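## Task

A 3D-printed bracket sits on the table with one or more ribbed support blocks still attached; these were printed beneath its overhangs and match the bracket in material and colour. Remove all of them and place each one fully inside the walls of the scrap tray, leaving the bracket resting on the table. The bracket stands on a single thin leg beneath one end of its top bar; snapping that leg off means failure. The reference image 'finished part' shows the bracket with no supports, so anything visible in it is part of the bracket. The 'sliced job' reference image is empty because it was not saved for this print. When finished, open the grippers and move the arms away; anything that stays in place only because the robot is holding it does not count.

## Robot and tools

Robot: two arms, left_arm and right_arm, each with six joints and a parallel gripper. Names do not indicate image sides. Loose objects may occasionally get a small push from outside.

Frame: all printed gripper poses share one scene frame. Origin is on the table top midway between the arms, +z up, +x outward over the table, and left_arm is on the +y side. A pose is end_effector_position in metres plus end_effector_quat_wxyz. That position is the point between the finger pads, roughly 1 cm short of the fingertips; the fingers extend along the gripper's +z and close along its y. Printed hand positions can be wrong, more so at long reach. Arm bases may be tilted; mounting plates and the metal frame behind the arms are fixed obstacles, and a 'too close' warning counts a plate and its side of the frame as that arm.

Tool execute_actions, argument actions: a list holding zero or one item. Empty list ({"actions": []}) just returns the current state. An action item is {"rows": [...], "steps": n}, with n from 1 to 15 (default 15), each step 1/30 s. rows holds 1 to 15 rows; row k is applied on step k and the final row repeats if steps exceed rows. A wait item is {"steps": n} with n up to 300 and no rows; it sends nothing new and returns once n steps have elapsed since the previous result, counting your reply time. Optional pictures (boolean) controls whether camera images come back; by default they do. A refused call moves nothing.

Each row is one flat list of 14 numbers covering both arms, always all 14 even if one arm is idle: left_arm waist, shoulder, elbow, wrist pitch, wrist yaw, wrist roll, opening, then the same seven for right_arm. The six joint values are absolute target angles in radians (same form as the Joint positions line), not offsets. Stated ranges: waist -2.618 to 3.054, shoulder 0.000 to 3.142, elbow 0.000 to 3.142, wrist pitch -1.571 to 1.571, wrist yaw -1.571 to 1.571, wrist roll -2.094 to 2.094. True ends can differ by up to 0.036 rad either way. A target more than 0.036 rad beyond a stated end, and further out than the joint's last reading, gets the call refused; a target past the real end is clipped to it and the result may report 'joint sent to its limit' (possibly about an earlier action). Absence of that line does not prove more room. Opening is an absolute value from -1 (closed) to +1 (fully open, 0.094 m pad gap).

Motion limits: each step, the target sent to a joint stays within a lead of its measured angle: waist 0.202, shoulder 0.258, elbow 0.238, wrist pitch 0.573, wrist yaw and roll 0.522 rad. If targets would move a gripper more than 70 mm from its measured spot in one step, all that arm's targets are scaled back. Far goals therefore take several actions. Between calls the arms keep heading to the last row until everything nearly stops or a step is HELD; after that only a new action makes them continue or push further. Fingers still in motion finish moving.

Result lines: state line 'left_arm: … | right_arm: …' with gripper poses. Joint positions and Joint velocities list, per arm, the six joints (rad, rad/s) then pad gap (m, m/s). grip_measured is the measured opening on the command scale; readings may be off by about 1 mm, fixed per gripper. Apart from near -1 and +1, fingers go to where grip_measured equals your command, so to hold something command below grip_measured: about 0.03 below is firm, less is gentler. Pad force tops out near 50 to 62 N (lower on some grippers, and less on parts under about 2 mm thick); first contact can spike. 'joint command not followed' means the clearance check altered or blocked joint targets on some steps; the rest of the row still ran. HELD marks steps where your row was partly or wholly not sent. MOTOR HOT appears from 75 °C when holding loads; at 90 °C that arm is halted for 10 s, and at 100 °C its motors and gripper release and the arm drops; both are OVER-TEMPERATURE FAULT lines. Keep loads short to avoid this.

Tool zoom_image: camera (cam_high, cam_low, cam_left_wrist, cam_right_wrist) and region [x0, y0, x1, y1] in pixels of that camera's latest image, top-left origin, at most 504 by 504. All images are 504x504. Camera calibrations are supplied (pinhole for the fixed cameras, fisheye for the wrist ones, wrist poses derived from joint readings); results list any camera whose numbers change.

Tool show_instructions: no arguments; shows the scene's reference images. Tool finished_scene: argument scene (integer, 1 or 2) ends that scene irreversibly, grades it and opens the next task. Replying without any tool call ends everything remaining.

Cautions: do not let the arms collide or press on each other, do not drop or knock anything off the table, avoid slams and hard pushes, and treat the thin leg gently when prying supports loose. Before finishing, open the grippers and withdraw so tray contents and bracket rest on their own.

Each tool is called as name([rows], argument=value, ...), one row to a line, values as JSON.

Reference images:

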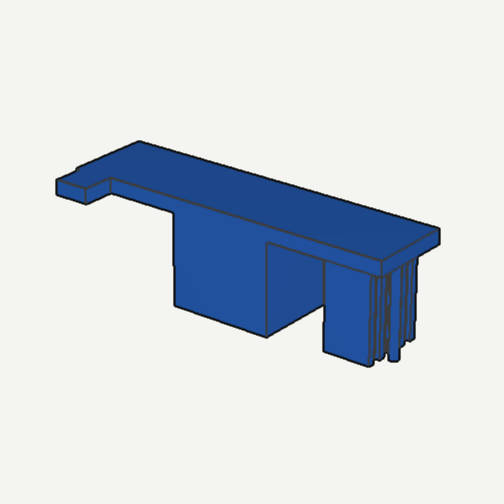

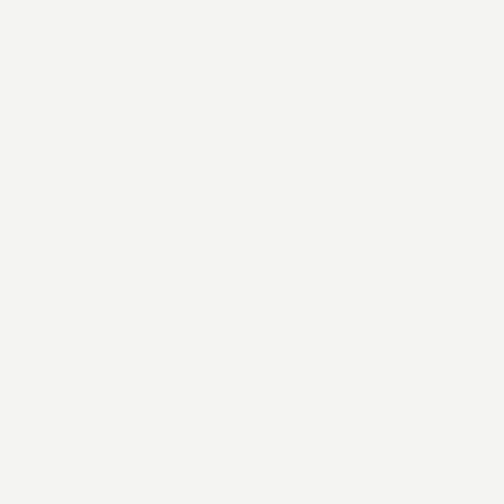

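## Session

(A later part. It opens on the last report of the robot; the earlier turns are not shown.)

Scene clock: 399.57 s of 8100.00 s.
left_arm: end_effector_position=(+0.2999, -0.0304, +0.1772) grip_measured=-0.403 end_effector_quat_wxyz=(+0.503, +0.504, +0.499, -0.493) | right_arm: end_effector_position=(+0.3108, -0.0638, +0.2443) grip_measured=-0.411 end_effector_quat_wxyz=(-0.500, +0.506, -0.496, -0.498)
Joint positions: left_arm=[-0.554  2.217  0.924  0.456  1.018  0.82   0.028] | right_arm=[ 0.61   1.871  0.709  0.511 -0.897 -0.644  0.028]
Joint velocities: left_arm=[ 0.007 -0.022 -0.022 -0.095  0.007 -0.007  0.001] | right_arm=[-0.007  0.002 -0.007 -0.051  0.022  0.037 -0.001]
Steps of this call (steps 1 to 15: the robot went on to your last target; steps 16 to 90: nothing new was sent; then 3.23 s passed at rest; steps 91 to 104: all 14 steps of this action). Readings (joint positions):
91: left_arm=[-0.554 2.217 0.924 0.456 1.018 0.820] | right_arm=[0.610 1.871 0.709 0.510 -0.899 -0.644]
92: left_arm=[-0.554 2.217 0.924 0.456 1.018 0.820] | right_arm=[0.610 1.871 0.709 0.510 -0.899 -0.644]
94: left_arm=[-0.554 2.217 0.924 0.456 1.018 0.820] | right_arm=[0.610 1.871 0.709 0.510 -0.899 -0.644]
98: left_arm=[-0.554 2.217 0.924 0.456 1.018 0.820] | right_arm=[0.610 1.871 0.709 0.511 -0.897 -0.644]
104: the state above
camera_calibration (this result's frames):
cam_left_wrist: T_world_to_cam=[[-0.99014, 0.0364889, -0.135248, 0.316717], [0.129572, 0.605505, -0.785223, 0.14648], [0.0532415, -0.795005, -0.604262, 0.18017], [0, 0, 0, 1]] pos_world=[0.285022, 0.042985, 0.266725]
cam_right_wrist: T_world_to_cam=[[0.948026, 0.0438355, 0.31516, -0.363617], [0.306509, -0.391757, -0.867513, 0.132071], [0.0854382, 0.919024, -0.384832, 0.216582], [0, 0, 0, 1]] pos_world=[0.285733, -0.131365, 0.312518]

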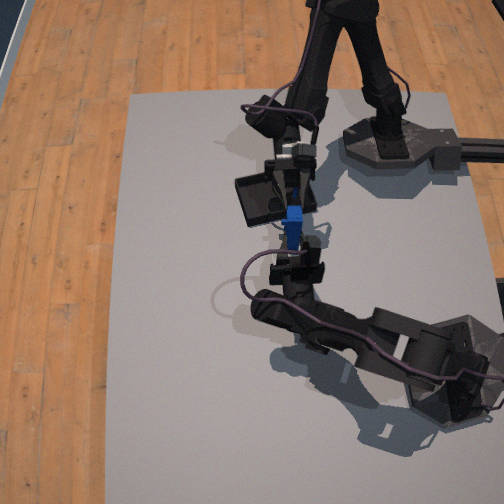

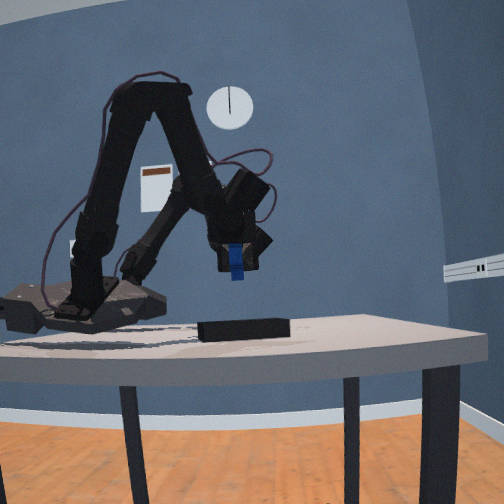

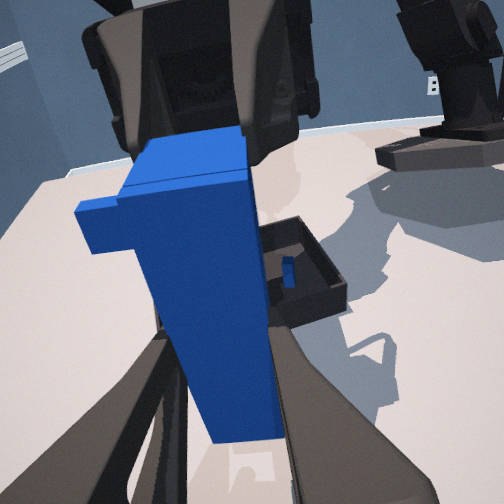

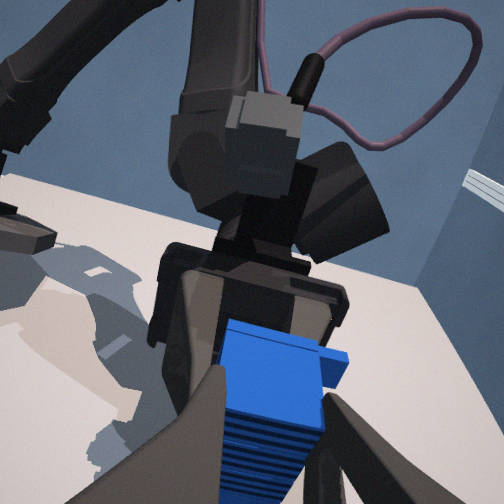

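Pull back with a slight upward bias.

execute_actions([
  {"rows":[[-0.56,2.19,0.91,0.465,1.04,0.825,-0.46,0.61,1.86,0.71,0.505,-0.91,-0.645,-0.46],[-0.56,2.19,0.91,0.465,1.04,0.825,-0.46,0.605,1.853,0.71,0.497,-0.92,-0.65,-0.46],[-0.56,2.19,0.91,0.465,1.04,0.825,-0.46,0.60,1.846,0.71,0.49,-0.925,-0.655,-0.46],[-0.56,2.19,0.91,0.465,1.04,0.825,-0.46,0.595,1.839,0.71,0.482,-0.93,-0.66,-0.46],[-0.56,2.19,0.91,0.465,1.04,0.825,-0.46,0.59,1.832,0.71,0.474,-0.935,-0.665,-0.46],[-0.56,2.19,0.91,0.465,1.04,0.825,-0.46,0.585,1.825,0.71,0.466,-0.94,-0.67,-0.46],[-0.56,2.19,0.91,0.465,1.04,0.825,-0.46,0.58,1.818,0.71,0.458,-0.945,-0.675,-0.46],[-0.56,2.19,0.91,0.465,1.04,0.825,-0.46,0.575,1.811,0.71,0.45,-0.95,-0.68,-0.46],[-0.56,2.19,0.91,0.465,1.04,0.825,-0.46,0.57,1.804,0.71,0.442,-0.955,-0.685,-0.46]],"steps":15},
])

Scene clock: 407.87 s of 8100.00 s.
left_arm: end_effector_position=(+0.2982, -0.0346, +0.1810) grip_measured=-0.403 end_effector_quat_wxyz=(+0.508, +0.509, +0.492, -0.491) | right_arm: end_effector_position=(+0.3090, -0.0708, +0.2479) grip_measured=-0.412 end_effector_quat_wxyz=(-0.500, +0.512, -0.490, -0.497)
Joint positions: left_arm=[-0.568  2.217  0.924  0.475  1.016  0.819  0.028] | right_arm=[ 0.597  1.838  0.709  0.453 -0.915 -0.681  0.028]
Joint velocities: left_arm=[-0.017 -0.007 -0.022  0.037 -0.081  0.037 -0.001] | right_arm=[-0.012  0.002 -0.017 -0.066  0.037 -0.037 -0.001]
Steps of this call (steps 1 to 15: the robot went on to your last target; steps 16 to 90: nothing new was sent; then 4.80 s passed at rest; steps 91 to 105: all 15 steps of this action). Readings (joint positions):
91: left_arm=[-0.554 2.217 0.924 0.456 1.018 0.820] | right_arm=[0.610 1.871 0.709 0.511 -0.897 -0.644]
92: left_arm=[-0.554 2.217 0.924 0.456 1.018 0.820] | right_arm=[0.610 1.871 0.709 0.511 -0.897 -0.644]
94: left_arm=[-0.554 2.217 0.924 0.456 1.019 0.820] | right_arm=[0.609 1.868 0.709 0.508 -0.897 -0.647]
98: left_arm=[-0.559 2.217 0.924 0.464 1.020 0.820] | right_arm=[0.603 1.854 0.709 0.483 -0.904 -0.662]
105: the state above
camera_calibration (this result's frames):
cam_left_wrist: T_world_to_cam=[[-0.987161, 0.0400998, -0.15461, 0.318509], [0.147506, 0.600189, -0.786139, 0.146783], [0.0612713, -0.798852, -0.598399, 0.175657], [0, 0, 0, 1]] pos_world=[0.282006, 0.0394539, 0.26975]
cam_right_wrist: T_world_to_cam=[[0.943131, 0.0550012, 0.327839, -0.363541], [0.322526, -0.390234, -0.862377, 0.126986], [0.0805024, 0.919071, -0.385782, 0.226299], [0, 0, 0, 1]] pos_world=[0.283693, -0.138435, 0.315995]

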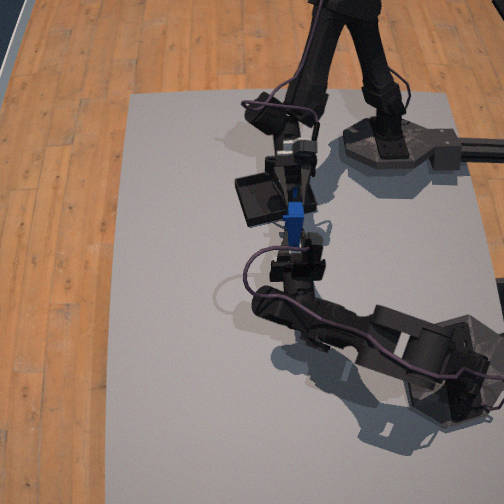

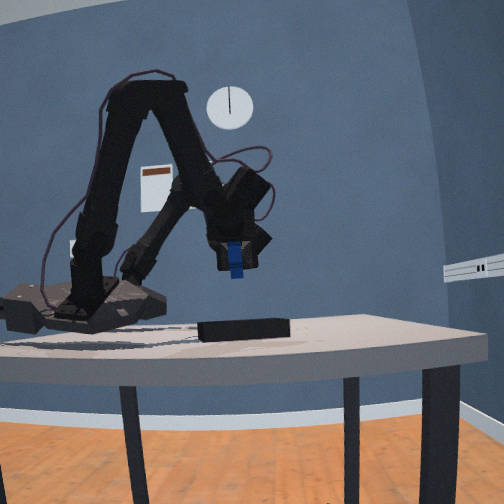

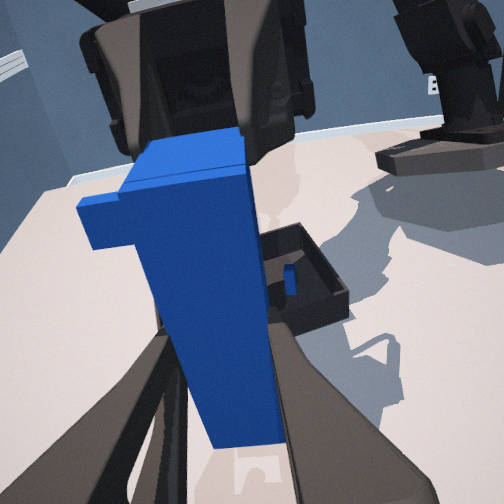

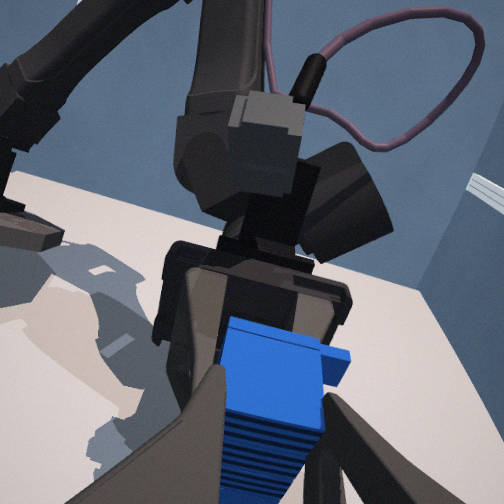

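execute_actions([
  {"rows":[[-0.56,2.19,0.91,0.46,1.03,0.825,-0.46,0.58,1.80,0.71,0.45,-0.955,-0.685,-0.46],[-0.56,2.195,0.91,0.455,1.02,0.825,-0.46,0.59,1.795,0.71,0.455,-0.955,-0.685,-0.46],[-0.56,2.2,0.91,0.45,1.01,0.825,-0.46,0.595,1.79,0.71,0.46,-0.96,-0.685,-0.46],[-0.56,2.205,0.91,0.445,1.0,0.825,-0.46,0.595,1.785,0.715,0.465,-0.965,-0.685,-0.46],[-0.56,2.21,0.91,0.44,0.995,0.825,-0.46,0.595,1.78,0.72,0.47,-0.97,-0.685,-0.46],[-0.56,2.215,0.91,0.435,0.99,0.825,-0.46,0.595,1.775,0.72,0.47,-0.975,-0.685,-0.46],[-0.56,2.22,0.91,0.43,0.985,0.825,-0.46,0.595,1.77,0.72,0.47,-0.98,-0.685,-0.46],[-0.56,2.22,0.91,0.425,0.98,0.825,-0.46,0.595,1.765,0.72,0.47,-0.98,-0.685,-0.46],[-0.56,2.22,0.91,0.42,0.98,0.825,-0.46,0.595,1.76,0.72,0.47,-0.98,-0.685,-0.46]],"steps":15},
])

Scene clock: 420.40 s of 8100.00 s.
left_arm: end_effector_position=(+0.2971, -0.0375, +0.1824) grip_measured=-0.403 end_effector_quat_wxyz=(+0.509, +0.511, +0.490, -0.489) | right_arm: end_effector_position=(+0.3079, -0.0734, +0.2519) grip_measured=-0.412 end_effector_quat_wxyz=(-0.501, +0.515, -0.490, -0.495)
Joint positions: left_arm=[-0.578  2.217  0.924  0.483  1.009  0.815  0.028] | right_arm=[ 0.597  1.814  0.709  0.425 -0.913 -0.691  0.028]
Joint velocities: left_arm=[ 0.002  0.017 -0.037 -0.022 -0.051  0.022  0.   ] | right_arm=[-0.007  0.002 -0.007 -0.022  0.022 -0.007  0.   ]
Steps of this call (steps 1 to 15: the robot went on to your last target; steps 16 to 90: nothing new was sent; then 9.03 s passed at rest; steps 91 to 105: all 15 steps of this action). Readings (joint positions):
91: left_arm=[-0.568 2.217 0.924 0.475 1.015 0.819] | right_arm=[0.597 1.838 0.709 0.452 -0.915 -0.684]
92: left_arm=[-0.568 2.217 0.924 0.475 1.014 0.819] | right_arm=[0.597 1.837 0.709 0.452 -0.915 -0.685]
94: left_arm=[-0.570 2.217 0.924 0.475 1.011 0.819] | right_arm=[0.597 1.833 0.709 0.451 -0.915 -0.685]
98: left_arm=[-0.575 2.217 0.924 0.479 1.010 0.818] | right_arm=[0.597 1.823 0.709 0.439 -0.915 -0.688]
105: the state above
camera_calibration (this result's frames):
cam_left_wrist: T_world_to_cam=[[-0.986035, 0.0415914, -0.161259, 0.318662], [0.15362, 0.601064, -0.784298, 0.147755], [0.0643069, -0.798118, -0.599059, 0.173469], [0, 0, 0, 1]] pos_world=[0.280359, 0.0363846, 0.271189]
cam_right_wrist: T_world_to_cam=[[0.941204, 0.0566292, 0.33306, -0.364251], [0.327693, -0.392831, -0.859244, 0.12719], [0.0821781, 0.917865, -0.388291, 0.230405], [0, 0, 0, 1]] pos_world=[0.282221, -0.14089, 0.320069]

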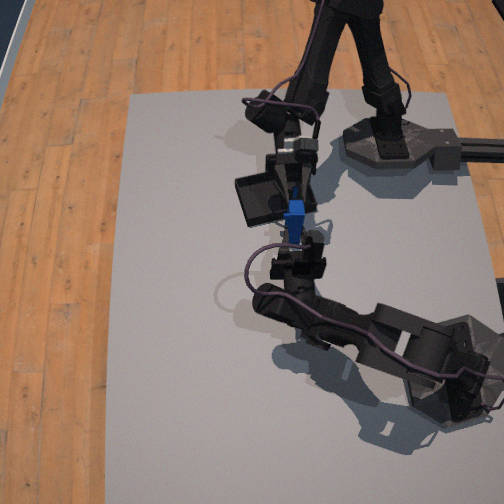

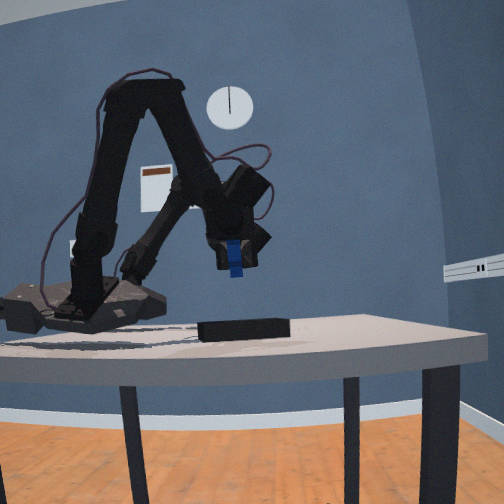

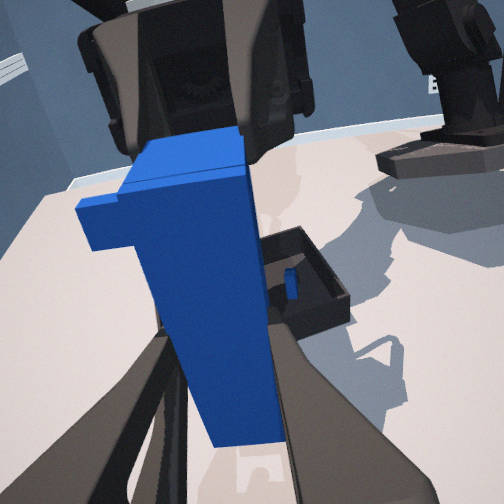

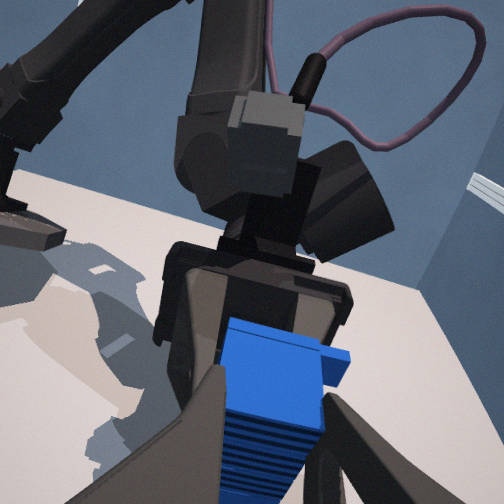

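execute_actions([
  {"rows":[[-0.558,2.222,0.91,0.414,0.976,0.825,-0.46,0.595,1.757,0.721,0.475,-0.986,-0.685,-0.46],[-0.557,2.224,0.91,0.408,0.972,0.825,-0.46,0.595,1.754,0.722,0.48,-0.992,-0.685,-0.46],[-0.555,2.226,0.91,0.402,0.968,0.825,-0.46,0.595,1.751,0.723,0.485,-0.998,-0.685,-0.46],[-0.554,2.228,0.91,0.396,0.964,0.825,-0.46,0.595,1.748,0.724,0.49,-1.004,-0.685,-0.46],[-0.552,2.23,0.91,0.39,0.96,0.825,-0.46,0.595,1.745,0.725,0.495,-1.01,-0.685,-0.46],[-0.551,2.232,0.91,0.384,0.956,0.825,-0.46,0.595,1.742,0.726,0.5,-1.016,-0.685,-0.46],[-0.549,2.234,0.91,0.378,0.952,0.825,-0.46,0.595,1.739,0.727,0.505,-1.022,-0.685,-0.46],[-0.548,2.236,0.91,0.372,0.948,0.825,-0.46,0.595,1.736,0.728,0.51,-1.028,-0.685,-0.46],[-0.546,2.238,0.91,0.366,0.944,0.825,-0.46,0.595,1.733,0.729,0.515,-1.034,-0.685,-0.46],[-0.545,2.24,0.91,0.36,0.94,0.825,-0.46,0.595,1.73,0.73,0.52,-1.04,-0.685,-0.46]],"steps":15},
])

Scene clock: 427.20 s of 8100.00 s.
left_arm: end_effector_position=(+0.2967, -0.0381, +0.1825) grip_measured=-0.403 end_effector_quat_wxyz=(+0.508, +0.511, +0.491, -0.490) | right_arm: end_effector_position=(+0.3079, -0.0745, +0.2543) grip_measured=-0.411 end_effector_quat_wxyz=(-0.502, +0.515, -0.489, -0.494)
Joint positions: left_arm=[-0.58   2.217  0.924  0.483  1.008  0.813  0.028] | right_arm=[ 0.597  1.805  0.709  0.419 -0.913 -0.691  0.028]
Joint velocities: left_arm=[-0.012  0.007 -0.027  0.022 -0.022 -0.007 -0.001] | right_arm=[-0.002 -0.002 -0.007 -0.007 -0.022 -0.051 -0.001]
Steps of this call (steps 1 to 15: the robot went on to your last target; steps 16 to 90: nothing new was sent; then 3.30 s passed at rest; steps 91 to 105: all 15 steps of this action). Readings (joint positions):
91: left_arm=[-0.578 2.217 0.924 0.483 1.009 0.815] | right_arm=[0.597 1.814 0.709 0.425 -0.913 -0.691]
92: left_arm=[-0.578 2.217 0.924 0.483 1.008 0.815] | right_arm=[0.597 1.814 0.709 0.425 -0.913 -0.691]
94: left_arm=[-0.578 2.217 0.924 0.483 1.008 0.815] | right_arm=[0.597 1.812 0.709 0.425 -0.913 -0.691]
98: left_arm=[-0.579 2.217 0.924 0.483 1.008 0.814] | right_arm=[0.597 1.808 0.709 0.422 -0.913 -0.691]
105: the state above
camera_calibration (this result's frames):
cam_left_wrist: T_world_to_cam=[[-0.986257, 0.0424013, -0.159686, 0.318138], [0.152799, 0.601735, -0.783944, 0.148417], [0.0628484, -0.79757, -0.599944, 0.173698], [0, 0, 0, 1]] pos_world=[0.280171, 0.0357392, 0.271361]
cam_right_wrist: T_world_to_cam=[[0.940116, 0.0548706, 0.33641, -0.365663], [0.330172, -0.391764, -0.858783, 0.127962], [0.0846714, 0.918428, -0.38642, 0.231082], [0, 0, 0, 1]] pos_world=[0.28195, -0.142037, 0.322199]

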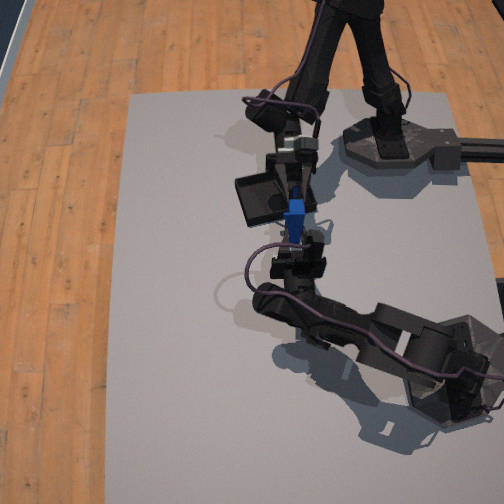

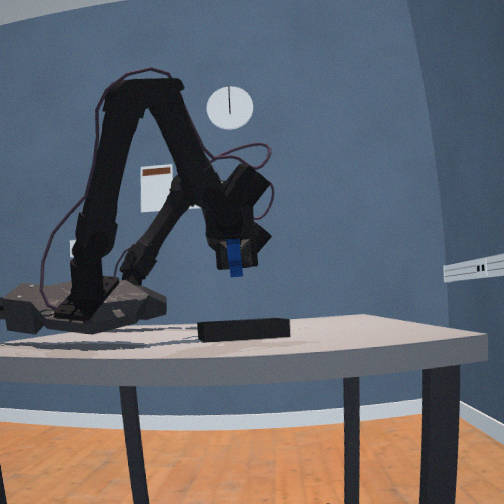

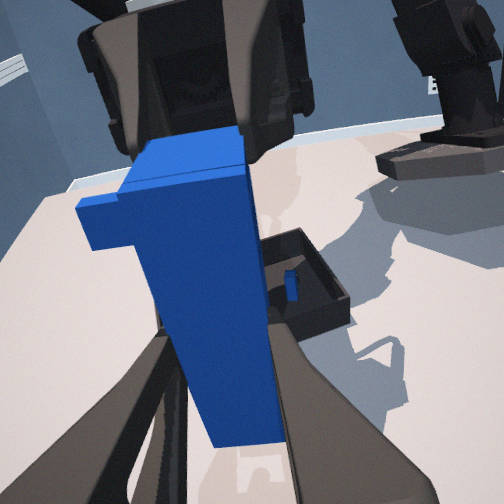

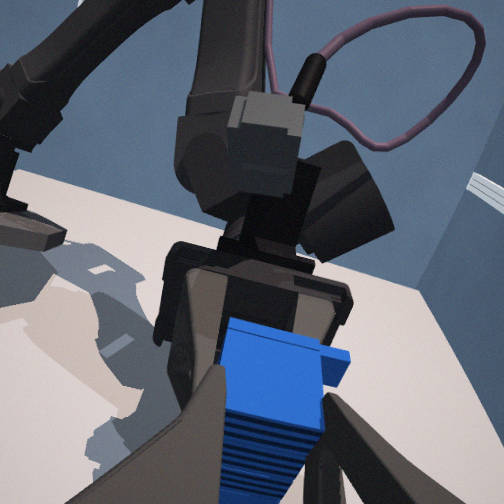

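execute_actions([
  {"rows":[[-0.543,2.242,0.91,0.354,0.936,0.825,-0.46,0.595,1.725,0.731,0.52,-1.04,-0.69,-0.46],[-0.542,2.244,0.91,0.348,0.932,0.825,-0.46,0.595,1.72,0.732,0.52,-1.04,-0.69,-0.46],[-0.54,2.246,0.91,0.342,0.928,0.825,-0.46,0.595,1.715,0.733,0.52,-1.04,-0.69,-0.46],[-0.539,2.248,0.91,0.336,0.924,0.825,-0.46,0.595,1.71,0.734,0.52,-1.04,-0.69,-0.46],[-0.537,2.25,0.91,0.33,0.92,0.825,-0.46,0.595,1.705,0.735,0.52,-1.04,-0.69,-0.46],[-0.536,2.252,0.91,0.324,0.916,0.825,-0.46,0.595,1.70,0.736,0.52,-1.04,-0.69,-0.46],[-0.534,2.254,0.91,0.318,0.912,0.825,-0.46,0.595,1.695,0.737,0.52,-1.04,-0.69,-0.46],[-0.533,2.256,0.91,0.312,0.908,0.825,-0.46,0.595,1.69,0.738,0.52,-1.04,-0.69,-0.46],[-0.531,2.258,0.91,0.306,0.904,0.825,-0.46,0.595,1.685,0.739,0.52,-1.04,-0.69,-0.46],[-0.53,2.26,0.91,0.30,0.90,0.825,-0.46,0.595,1.68,0.74,0.52,-1.04,-0.69,-0.46]],"steps":15},
])

Scene clock: 435.23 s of 8100.00 s.
left_arm: end_effector_position=(+0.2966, -0.0403, +0.1848) grip_measured=-0.403 end_effector_quat_wxyz=(+0.508, +0.513, +0.488, -0.491) | right_arm: end_effector_position=(+0.3074, -0.0770, +0.2585) grip_measured=-0.411 end_effector_quat_wxyz=(-0.502, +0.517, -0.494, -0.487)
Joint positions: left_arm=[-0.586  2.217  0.932  0.478  1.008  0.81   0.028] | right_arm=[ 0.603  1.772  0.709  0.383 -0.891 -0.697  0.028]
Joint velocities: left_arm=[-0.007  0.002  0.012 -0.022  0.037 -0.051  0.   ] | right_arm=[-0.002 -0.007  0.007 -0.022  0.007  0.022 -0.001]
Steps of this call (steps 1 to 15: the robot went on to your last target; steps 16 to 90: nothing new was sent; then 4.53 s passed at rest; steps 91 to 105: all 15 steps of this action). Readings (joint positions):
91: left_arm=[-0.580 2.217 0.924 0.483 1.008 0.813] | right_arm=[0.597 1.805 0.709 0.419 -0.913 -0.692]
92: left_arm=[-0.580 2.217 0.924 0.483 1.008 0.813] | right_arm=[0.597 1.804 0.709 0.418 -0.913 -0.692]
94: left_arm=[-0.581 2.217 0.924 0.483 1.008 0.813] | right_arm=[0.598 1.799 0.709 0.413 -0.912 -0.693]
98: left_arm=[-0.583 2.217 0.924 0.483 1.008 0.811] | right_arm=[0.601 1.787 0.709 0.397 -0.902 -0.696]
105: the state above
camera_calibration (this result's frames):
cam_left_wrist: T_world_to_cam=[[-0.985594, 0.0469479, -0.162484, 0.319006], [0.157886, 0.599836, -0.784391, 0.150022], [0.060638, -0.798745, -0.598607, 0.173691], [0, 0, 0, 1]] pos_world=[0.280192, 0.0337696, 0.273482]
cam_right_wrist: T_world_to_cam=[[0.939099, 0.0501872, 0.339963, -0.367455], [0.32999, -0.40782, -0.851346, 0.127662], [0.0959171, 0.911682, -0.399545, 0.234511], [0, 0, 0, 1]] pos_world=[0.280456, -0.143295, 0.327303]

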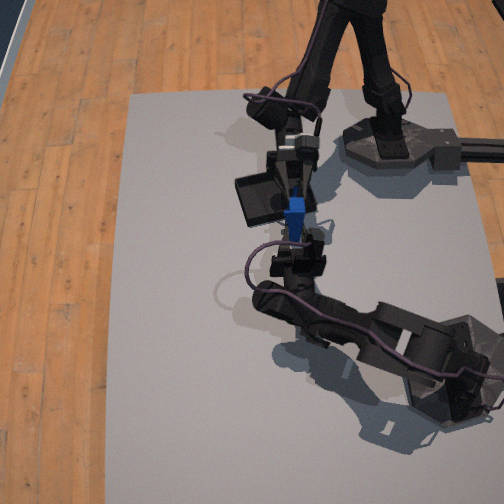

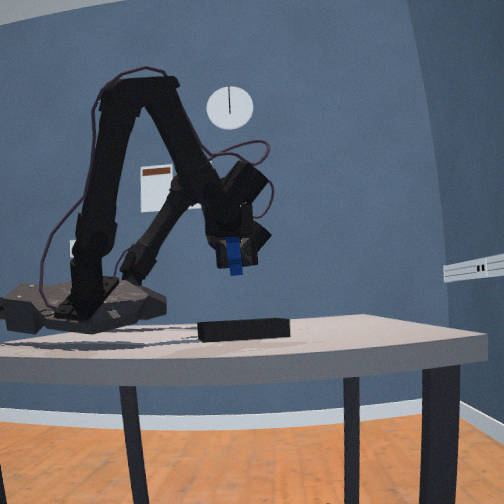

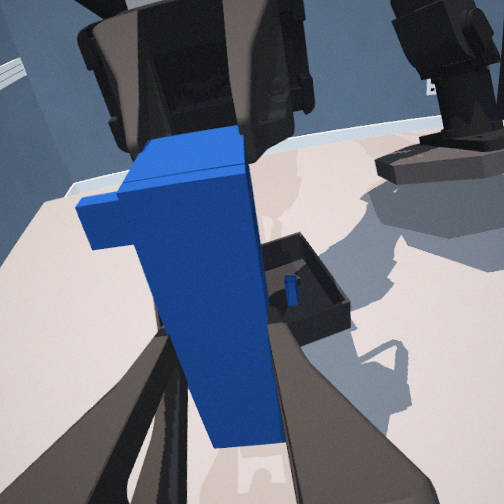

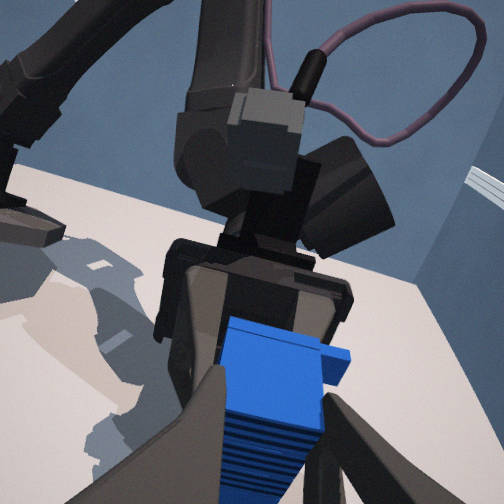

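execute_actions([
  {"rows":[[-0.54,2.25,0.91,0.33,0.92,0.82,-0.46,0.595,1.70,0.74,0.50,-1.02,-0.68,-0.46],[-0.54,2.25,0.91,0.33,0.92,0.825,-0.46,0.595,1.70,0.74,0.50,-1.02,-0.67,-0.46],[-0.54,2.25,0.91,0.33,0.92,0.83,-0.46,0.595,1.70,0.74,0.50,-1.02,-0.66,-0.46],[-0.54,2.25,0.91,0.33,0.92,0.835,-0.46,0.595,1.70,0.74,0.50,-1.02,-0.65,-0.46],[-0.54,2.25,0.91,0.33,0.92,0.84,-0.46,0.595,1.70,0.74,0.50,-1.02,-0.64,-0.46],[-0.54,2.25,0.91,0.33,0.92,0.85,-0.46,0.595,1.70,0.74,0.50,-1.02,-0.63,-0.46],[-0.54,2.25,0.91,0.33,0.92,0.86,-0.46,0.595,1.70,0.74,0.50,-1.02,-0.62,-0.46],[-0.54,2.25,0.91,0.33,0.92,0.87,-0.46,0.595,1.70,0.74,0.50,-1.02,-0.61,-0.46],[-0.54,2.25,0.91,0.33,0.92,0.88,-0.46,0.595,1.70,0.74,0.50,-1.02,-0.60,-0.46]],"steps":15},
])

Scene clock: 445.83 s of 8100.00 s.
left_arm: end_effector_position=(+0.2959, -0.0405, +0.1845) grip_measured=-0.403 end_effector_quat_wxyz=(+0.508, +0.514, +0.487, -0.490) | right_arm: end_effector_position=(+0.3073, -0.0771, +0.2575) grip_measured=-0.412 end_effector_quat_wxyz=(-0.490, +0.507, -0.506, -0.496)
Joint positions: left_arm=[-0.587  2.217  0.932  0.474  1.008  0.816  0.028] | right_arm=[ 0.603  1.772  0.709  0.377 -0.888 -0.657  0.028]
Joint velocities: left_arm=[-0.007  0.002 -0.007 -0.022 -0.066  0.007 -0.   ] | right_arm=[-0.007  0.007 -0.002  0.007  0.022 -0.037  0.   ]
Steps of this call (steps 1 to 15: the robot went on to your last target; steps 16 to 90: nothing new was sent; then 7.10 s passed at rest; steps 91 to 105: all 15 steps of this action). Readings (joint positions):
91: left_arm=[-0.587 2.217 0.932 0.476 1.008 0.810] | right_arm=[0.603 1.772 0.709 0.379 -0.889 -0.697]
92: left_arm=[-0.587 2.217 0.932 0.476 1.008 0.810] | right_arm=[0.603 1.772 0.709 0.378 -0.889 -0.696]
94: left_arm=[-0.587 2.217 0.932 0.476 1.008 0.810] | right_arm=[0.603 1.772 0.709 0.377 -0.889 -0.691]
98: left_arm=[-0.587 2.217 0.932 0.476 1.008 0.812] | right_arm=[0.603 1.772 0.709 0.377 -0.889 -0.672]
105: the state above
camera_calibration (this result's frames):
cam_left_wrist: T_world_to_cam=[[-0.985129, 0.0496646, -0.16448, 0.318636], [0.16105, 0.600443, -0.783282, 0.148926], [0.0598594, -0.798124, -0.599513, 0.173795], [0, 0, 0, 1]] pos_world=[0.27951, 0.0334631, 0.273252]
cam_right_wrist: T_world_to_cam=[[0.953172, 0.0501932, 0.298234, -0.360564], [0.291754, -0.412285, -0.863076, 0.141277], [0.0796368, 0.909671, -0.407623, 0.241131], [0, 0, 0, 1]] pos_world=[0.283258, -0.143005, 0.327755]

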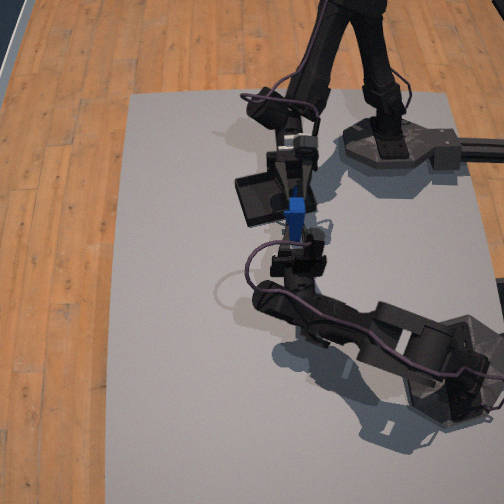

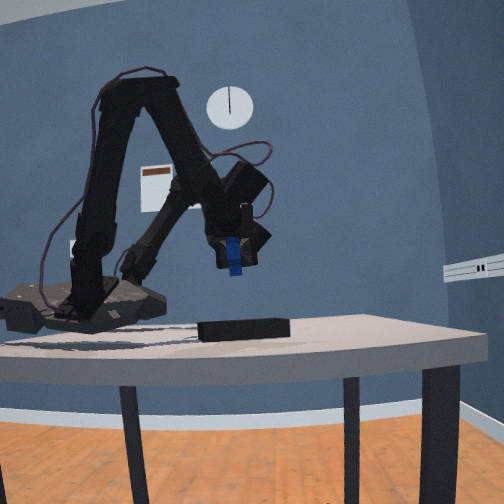

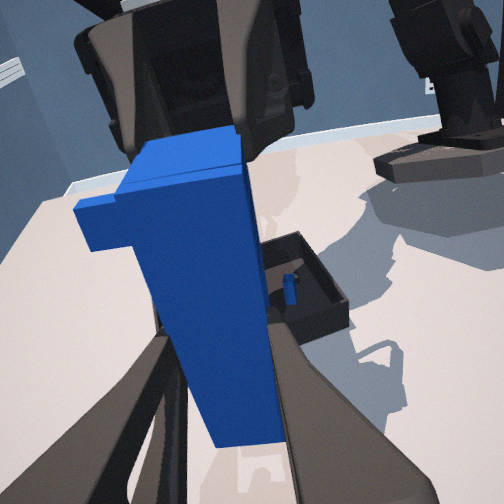

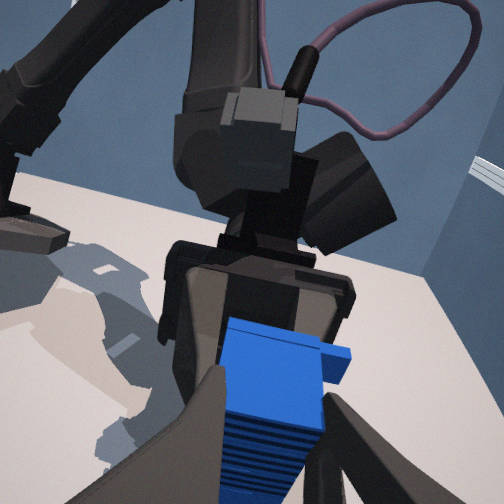

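execute_actions([
  {"rows":[[-0.54,2.25,0.91,0.33,0.92,0.885,-0.48,0.595,1.70,0.74,0.50,-1.02,-0.59,-0.48],[-0.54,2.25,0.91,0.33,0.92,0.89,-0.48,0.595,1.70,0.74,0.50,-1.02,-0.58,-0.48],[-0.54,2.25,0.91,0.33,0.92,0.895,-0.48,0.595,1.70,0.74,0.50,-1.02,-0.57,-0.48],[-0.54,2.25,0.91,0.33,0.92,0.9,-0.48,0.595,1.70,0.74,0.50,-1.02,-0.56,-0.48],[-0.54,2.25,0.91,0.33,0.92,0.905,-0.48,0.595,1.70,0.74,0.50,-1.02,-0.55,-0.48],[-0.54,2.25,0.91,0.33,0.92,0.91,-0.48,0.595,1.70,0.74,0.50,-1.02,-0.54,-0.48],[-0.54,2.25,0.91,0.33,0.92,0.915,-0.48,0.595,1.70,0.74,0.50,-1.02,-0.53,-0.48],[-0.54,2.25,0.91,0.33,0.92,0.92,-0.48,0.595,1.70,0.74,0.50,-1.02,-0.52,-0.48],[-0.54,2.25,0.91,0.33,0.92,0.92,-0.48,0.595,1.70,0.74,0.50,-1.02,-0.51,-0.48],[-0.54,2.25,0.91,0.33,0.92,0.92,-0.48,0.595,1.70,0.74,0.50,-1.02,-0.50,-0.48]],"steps":15},
])

Scene clock: 455.37 s of 8100.00 s.
left_arm: end_effector_position=(+0.3003, -0.0322, +0.1585) grip_measured=-0.403 end_effector_quat_wxyz=(+0.489, +0.518, +0.519, -0.472) | right_arm: end_effector_position=(+0.3086, -0.0832, +0.2871) grip_measured=-0.412 end_effector_quat_wxyz=(-0.503, +0.481, -0.489, -0.526)
Joint positions: left_arm=[-0.556  2.234  0.932  0.404  0.956  0.874  0.028] | right_arm=[ 0.601  1.728  0.711  0.436 -0.946 -0.55   0.028]
Joint velocities: left_arm=[ 0.305  0.203 -0.027 -0.476 -0.403  0.3   -0.001] | right_arm=[-0.007 -0.398  0.081  0.52  -0.403  0.227 -0.001]
Steps of this call (steps 1 to 15: the robot went on to your last target; steps 16 to 90: nothing new was sent; then 6.03 s passed at rest; steps 91 to 105: all 15 steps of this action). Readings (joint positions):
91: left_arm=[-0.587 2.217 0.932 0.473 1.008 0.816] | right_arm=[0.603 1.772 0.709 0.377 -0.888 -0.654]
92: left_arm=[-0.587 2.217 0.932 0.473 1.008 0.816] | right_arm=[0.603 1.772 0.709 0.377 -0.888 -0.651]
94: left_arm=[-0.587 2.217 0.932 0.472 1.008 0.818] | right_arm=[0.603 1.772 0.709 0.377 -0.887 -0.643]
98: left_arm=[-0.587 2.217 0.932 0.469 1.010 0.821] | right_arm=[0.604 1.772 0.709 0.377 -0.886 -0.622]
105: the state above
camera_calibration (this result's frames):
cam_left_wrist: T_world_to_cam=[[-0.990394, 0.03092, -0.134769, 0.314547], [0.121493, 0.659962, -0.74141, 0.130038], [0.0660184, -0.750662, -0.65738, 0.173379], [0, 0, 0, 1]] pos_world=[0.284281, 0.0346029, 0.252778]
cam_right_wrist: T_world_to_cam=[[0.960378, 0.0341241, 0.276605, -0.367697], [0.271707, -0.335605, -0.901967, 0.187563], [0.0620512, 0.941385, -0.331579, 0.244865], [0, 0, 0, 1]] pos_world=[0.286972, -0.155018, 0.352074]

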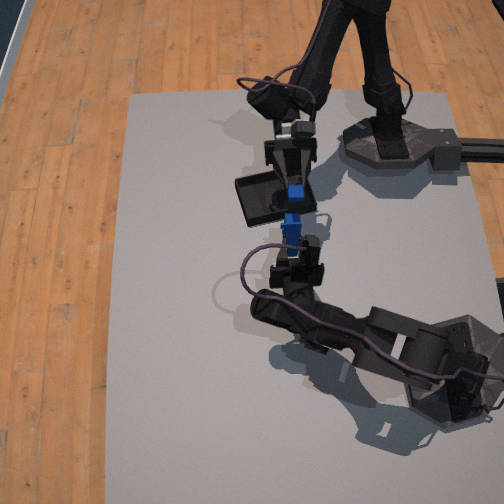

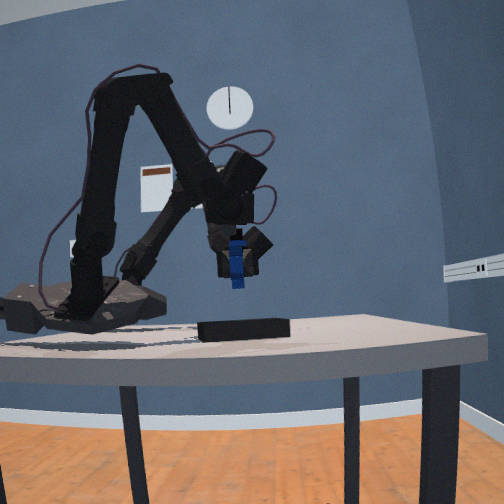

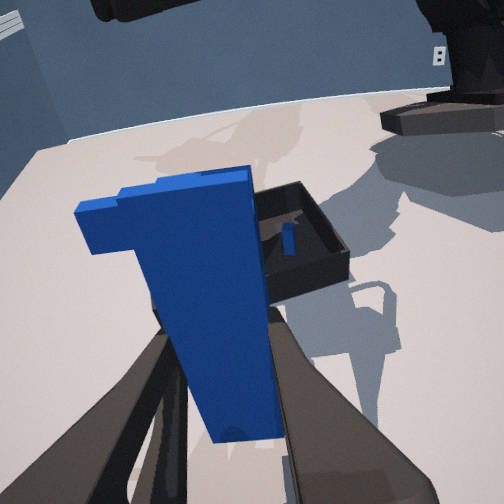

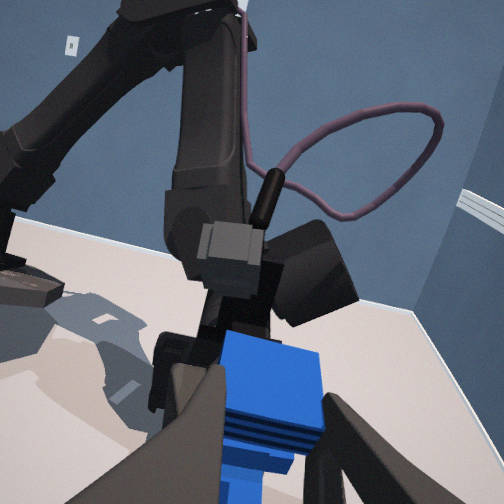

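execute_actions([
  {"rows":[[-0.54,2.25,0.91,0.33,0.92,0.92,-0.45,0.57,1.70,0.74,0.47,-1.02,-0.50,-0.46],[-0.54,2.25,0.91,0.33,0.92,0.92,-0.45,0.54,1.70,0.74,0.44,-1.01,-0.48,-0.46],[-0.54,2.25,0.91,0.33,0.92,0.92,-0.45,0.51,1.70,0.74,0.41,-1.0,-0.46,-0.46],[-0.54,2.25,0.91,0.33,0.92,0.92,-0.45,0.48,1.70,0.74,0.38,-0.98,-0.43,-0.46],[-0.54,2.25,0.91,0.33,0.92,0.92,-0.45,0.45,1.70,0.75,0.34,-0.95,-0.40,-0.46],[-0.54,2.25,0.91,0.33,0.92,0.92,-0.45,0.42,1.71,0.76,0.30,-0.91,-0.37,-0.46],[-0.54,2.25,0.91,0.33,0.92,0.92,-0.45,0.39,1.72,0.77,0.25,-0.86,-0.34,-0.46],[-0.54,2.245,0.91,0.34,0.93,0.91,-0.45,0.36,1.73,0.78,0.20,-0.80,-0.31,-0.46],[-0.542,2.24,0.91,0.35,0.94,0.90,-0.45,0.34,1.74,0.79,0.15,-0.74,-0.28,-0.46],[-0.544,2.235,0.91,0.365,0.95,0.89,-0.45,0.33,1.75,0.80,0.10,-0.68,-0.25,-0.46],[-0.546,2.23,0.91,0.38,0.96,0.88,-0.45,0.33,1.76,0.815,0.05,-0.62,-0.22,-0.46],[-0.548,2.225,0.91,0.395,0.975,0.87,-0.45,0.33,1.77,0.83,0.0,-0.56,-0.19,-0.46],[-0.55,2.22,0.91,0.41,0.99,0.86,-0.45,0.33,1.78,0.845,-0.05,-0.5,-0.16,-0.46],[-0.553,2.21,0.91,0.425,1.005,0.85,-0.45,0.34,1.79,0.86,-0.10,-0.44,-0.13,-0.46],[-0.556,2.20,0.91,0.44,1.02,0.835,-0.45,0.35,1.80,0.875,-0.15,-0.38,-0.10,-0.46]],"steps":15},
], pictures=false)

execute_actions([
  {"rows":[[-0.56,2.19,0.91,0.465,1.04,0.81,-0.45,0.36,1.81,0.89,-0.20,-0.32,-0.06,-0.46],[-0.56,2.19,0.91,0.465,1.04,0.81,-0.45,0.375,1.82,0.905,-0.25,-0.26,-0.02,-0.46],[-0.56,2.19,0.91,0.465,1.04,0.81,-0.45,0.39,1.83,0.92,-0.30,-0.20,0.02,-0.46],[-0.56,2.19,0.91,0.465,1.04,0.81,-0.45,0.41,1.84,0.935,-0.35,-0.14,0.06,-0.46],[-0.56,2.19,0.91,0.465,1.04,0.81,-0.45,0.43,1.85,0.95,-0.40,-0.08,0.10,-0.46],[-0.56,2.19,0.91,0.465,1.04,0.81,-0.45,0.45,1.86,0.965,-0.45,-0.02,0.14,-0.46],[-0.56,2.19,0.91,0.465,1.04,0.81,-0.45,0.47,1.87,0.98,-0.50,0.04,0.18,-0.46],[-0.56,2.19,0.91,0.465,1.04,0.81,-0.45,0.49,1.88,0.995,-0.55,0.10,0.22,-0.46],[-0.56,2.19,0.91,0.465,1.04,0.81,-0.45,0.51,1.89,1.01,-0.60,0.16,0.26,-0.46],[-0.56,2.19,0.91,0.465,1.04,0.81,-0.45,0.53,1.90,1.025,-0.65,0.22,0.30,-0.46],[-0.56,2.19,0.91,0.465,1.04,0.81,-0.45,0.55,1.91,1.04,-0.69,0.28,0.34,-0.46],[-0.56,2.19,0.91,0.465,1.04,0.81,-0.45,0.57,1.92,1.055,-0.73,0.33,0.36,-0.46],[-0.56,2.19,0.91,0.465,1.04,0.81,-0.45,0.59,1.93,1.07,-0.76,0.37,0.36,-0.46],[-0.56,2.19,0.91,0.465,1.04,0.81,-0.45,0.60,1.94,1.078,-0.78,0.395,0.36,-0.46],[-0.56,2.19,0.91,0.465,1.04,0.81,-0.45,0.608,1.94,1.078,-0.78,0.395,0.36,-0.46]],"steps":15},
], pictures=false)

execute_actions([
  {"rows":[[-0.56,2.19,0.91,0.465,1.04,0.81,-0.45,0.608,1.94,1.078,-0.78,0.395,0.36,-0.46],[-0.56,2.19,0.91,0.465,1.04,0.81,-0.45,0.608,1.95,1.078,-0.78,0.395,0.36,-0.46],[-0.56,2.19,0.91,0.465,1.04,0.81,-0.45,0.608,1.96,1.078,-0.77,0.395,0.36,-0.46],[-0.56,2.19,0.91,0.465,1.04,0.81,-0.45,0.608,1.975,1.078,-0.76,0.395,0.36,-0.46],[-0.56,2.19,0.91,0.465,1.04,0.81,-0.45,0.608,1.99,1.078,-0.745,0.395,0.36,-0.46],[-0.56,2.19,0.91,0.465,1.04,0.81,-0.45,0.608,2.005,1.078,-0.73,0.395,0.36,-0.46],[-0.56,2.19,0.91,0.465,1.04,0.81,-0.45,0.608,2.02,1.078,-0.715,0.395,0.36,-0.46],[-0.56,2.19,0.91,0.465,1.04,0.81,-0.45,0.608,2.035,1.078,-0.70,0.395,0.36,-0.46],[-0.56,2.19,0.91,0.465,1.04,0.81,-0.45,0.608,2.05,1.078,-0.685,0.395,0.36,-0.46],[-0.56,2.19,0.91,0.465,1.04,0.81,-0.45,0.608,2.065,1.078,-0.67,0.395,0.36,-0.46],[-0.56,2.19,0.91,0.465,1.04,0.81,-0.45,0.608,2.08,1.078,-0.655,0.395,0.36,-0.46],[-0.56,2.19,0.91,0.465,1.04,0.81,-0.45,0.608,2.09,1.078,-0.64,0.395,0.36,-0.46],[-0.56,2.19,0.91,0.465,1.04,0.81,-0.45,0.608,2.10,1.078,-0.635,0.395,0.36,-0.46],[-0.56,2.19,0.91,0.465,1.04,0.81,-0.45,0.608,2.108,1.078,-0.635,0.395,0.36,-0.46]],"steps":15},
], pictures=false)

execute_actions([
  {"steps":10},
])

Scene clock: 481.33 s of 8100.00 s.
left_arm: end_effector_position=(+0.3001, -0.0257, +0.1456) grip_measured=-0.403 end_effector_quat_wxyz=(+0.476, +0.512, +0.537, -0.472) | right_arm: end_effector_position=(+0.4097, -0.1700, +0.1799) grip_measured=-0.412 end_effector_quat_wxyz=(+0.339, -0.238, +0.788, +0.455)
Joint positions: left_arm=[-0.533  2.244  0.924  0.379  0.945  0.881  0.028] | right_arm=[ 0.326  1.771  0.83   0.075 -0.6   -0.226  0.028]
Joint velocities: left_arm=[-0.007 -0.066 -0.002  0.242  0.286 -0.242  0.   ] | right_arm=[ 0.085  0.315  0.383 -1.311  1.56   0.857 -0.   ]
Steps of this call (steps 1 to 30: the robot went on to your last target; steps 31 to 90: nothing new was sent; then 22.47 s passed at rest; steps 91 to 105: all 15 steps of this action). Readings (joint positions):
91: left_arm=[-0.533 2.246 0.924 0.346 0.907 0.914] | right_arm=[0.598 1.706 0.724 0.497 -1.000 -0.510]
92: left_arm=[-0.533 2.246 0.924 0.346 0.907 0.914] | right_arm=[0.590 1.706 0.724 0.493 -1.002 -0.508]
94: left_arm=[-0.533 2.246 0.924 0.346 0.907 0.914] | right_arm=[0.548 1.706 0.724 0.471 -1.001 -0.490]
98: left_arm=[-0.533 2.246 0.924 0.346 0.907 0.914] | right_arm=[0.418 1.709 0.740 0.366 -0.933 -0.415]
105: the state above

Scene clock: 481.83 s of 8100.00 s.
left_arm: end_effector_position=(+0.3044, -0.0257, +0.1762) grip_measured=-0.403 end_effector_quat_wxyz=(+0.505, +0.501, +0.505, -0.489) | right_arm: end_effector_position=(+0.3391, -0.2144, +0.0852) grip_measured=-0.412 end_effector_quat_wxyz=(+0.043, -0.107, +0.988, +0.101)
Joint positions: left_arm=[-0.541  2.21   0.924  0.451  1.012  0.822  0.028] | right_arm=[ 0.578  1.924  1.043 -0.639  0.228  0.279  0.028]
Joint velocities: left_arm=[-0.017  0.002 -0.012  0.037 -0.066 -0.066  0.   ] | right_arm=[ 0.403  0.183  0.232 -0.886  1.048  0.505 -0.001]
Steps of this call (steps 1 to 15: all 15 steps of this action). Readings (joint positions):
1: left_arm=[-0.533 2.240 0.924 0.388 0.957 0.870] | right_arm=[0.330 1.783 0.845 0.027 -0.545 -0.195]
2: left_arm=[-0.535 2.234 0.924 0.399 0.967 0.860] | right_arm=[0.337 1.794 0.859 -0.022 -0.489 -0.163]
4: left_arm=[-0.538 2.221 0.924 0.420 0.984 0.845] | right_arm=[0.361 1.815 0.887 -0.121 -0.374 -0.093]
8: left_arm=[-0.541 2.210 0.924 0.445 1.004 0.830] | right_arm=[0.439 1.856 0.946 -0.322 -0.143 0.056]
15: the state above

Scene clock: 482.33 s of 8100.00 s.
left_arm: end_effector_position=(+0.3043, -0.0257, +0.1765) grip_measured=-0.403 end_effector_quat_wxyz=(+0.505, +0.500, +0.505, -0.490) | right_arm: end_effector_position=(+0.3186, -0.2285, +0.0386) grip_measured=-0.412 end_effector_quat_wxyz=(-0.007, -0.113, +0.994, -0.003)
Joint positions: left_arm=[-0.541  2.21   0.924  0.452  1.014  0.82   0.028] | right_arm=[ 0.601  2.097  1.057 -0.673  0.376  0.349  0.028]
Joint velocities: left_arm=[ 0.007 -0.002  0.012 -0.007 -0.022  0.022 -0.   ] | right_arm=[-0.007  0.237 -0.002  0.11   0.037  0.022 -0.   ]
Steps of this call (steps 1 to 15: all 15 steps of this action). Readings (joint positions):
1: left_arm=[-0.541 2.210 0.924 0.451 1.013 0.822] | right_arm=[0.590 1.929 1.048 -0.663 0.258 0.294]
2: left_arm=[-0.541 2.210 0.924 0.451 1.013 0.821] | right_arm=[0.597 1.933 1.051 -0.684 0.282 0.305]
4: left_arm=[-0.541 2.210 0.924 0.451 1.013 0.821] | right_arm=[0.601 1.942 1.054 -0.711 0.318 0.322]
8: left_arm=[-0.541 2.210 0.924 0.452 1.013 0.820] | right_arm=[0.601 1.993 1.057 -0.718 0.358 0.340]
15: the state above

Scene clock: 482.67 s of 8100.00 s.
left_arm: end_effector_position=(+0.3043, -0.0257, +0.1765) grip_measured=-0.403 end_effector_quat_wxyz=(+0.505, +0.500, +0.505, -0.490) | right_arm: end_effector_position=(+0.3189, -0.2280, +0.0366) grip_measured=-0.412 end_effector_quat_wxyz=(-0.006, -0.112, +0.994, -0.005)
Joint positions: left_arm=[-0.541  2.21   0.924  0.452  1.014  0.82   0.028] | right_arm=[ 0.601  2.104  1.057 -0.665  0.379  0.351  0.028]
Joint velocities: left_arm=[ 0.002 -0.007  0.022 -0.154  0.037  0.007  0.001] | right_arm=[ 0.002  0.012  0.002  0.066 -0.081  0.022 -0.001]
Steps of this call (steps 1 to 10: the robot went on to your last target). Readings (joint positions):
1: left_arm=[-0.541 2.210 0.924 0.452 1.014 0.820] | right_arm=[0.601 2.103 1.057 -0.669 0.377 0.350]
2: left_arm=[-0.541 2.210 0.924 0.452 1.014 0.820] | right_arm=[0.601 2.104 1.057 -0.668 0.379 0.350]
4: left_arm=[-0.541 2.210 0.924 0.452 1.014 0.820] | right_arm=[0.601 2.104 1.057 -0.666 0.379 0.350]
8: left_arm=[-0.541 2.210 0.924 0.452 1.014 0.820] | right_arm=[0.601 2.104 1.057 -0.665 0.379 0.351]
10: the state above
camera_calibration (this result's frames):
cam_left_wrist: T_world_to_cam=[[-0.991193, 0.0214124, -0.130679, 0.319987], [0.116515, 0.60996, -0.783819, 0.146321], [0.0629255, -0.792143, -0.607083, 0.180941], [0, 0, 0, 1]] pos_world=[0.288735, 0.0472298, 0.266351]
cam_right_wrist: T_world_to_cam=[[0.507551, -0.861027, -0.0319987, -0.351728], [-0.780915, -0.475386, 0.405191, 0.166303], [-0.364092, -0.180667, -0.913672, 0.19884], [0, 0, 0, 1]] pos_world=[0.380784, -0.187865, 0.103035]

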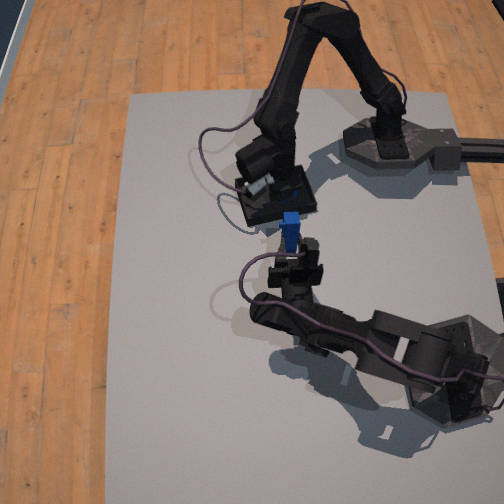

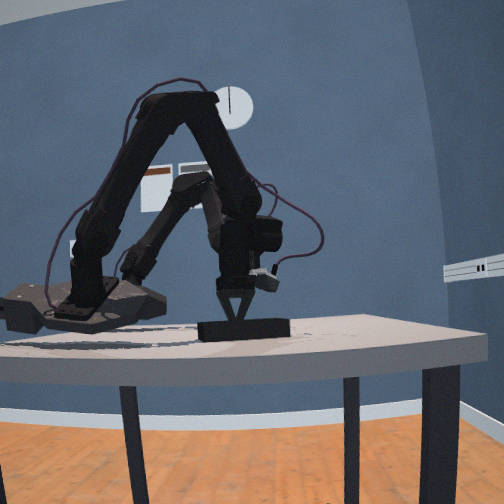

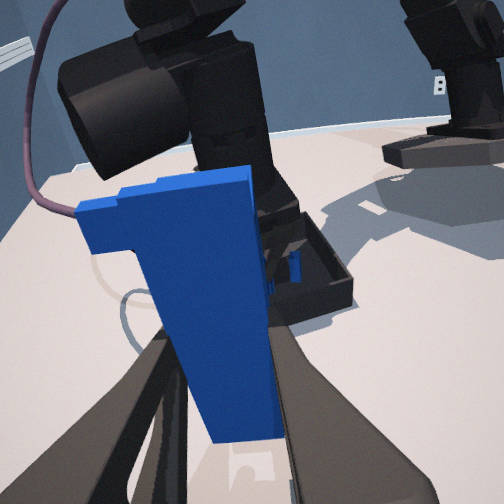

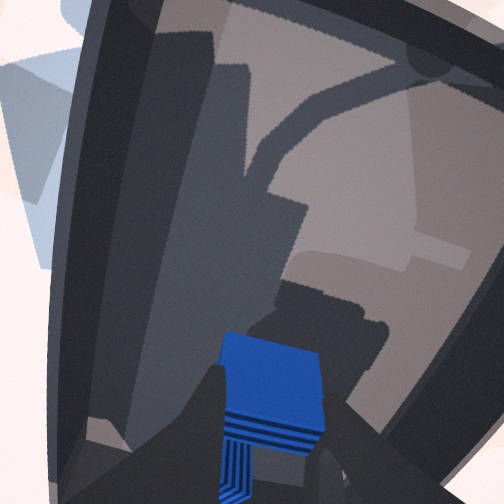

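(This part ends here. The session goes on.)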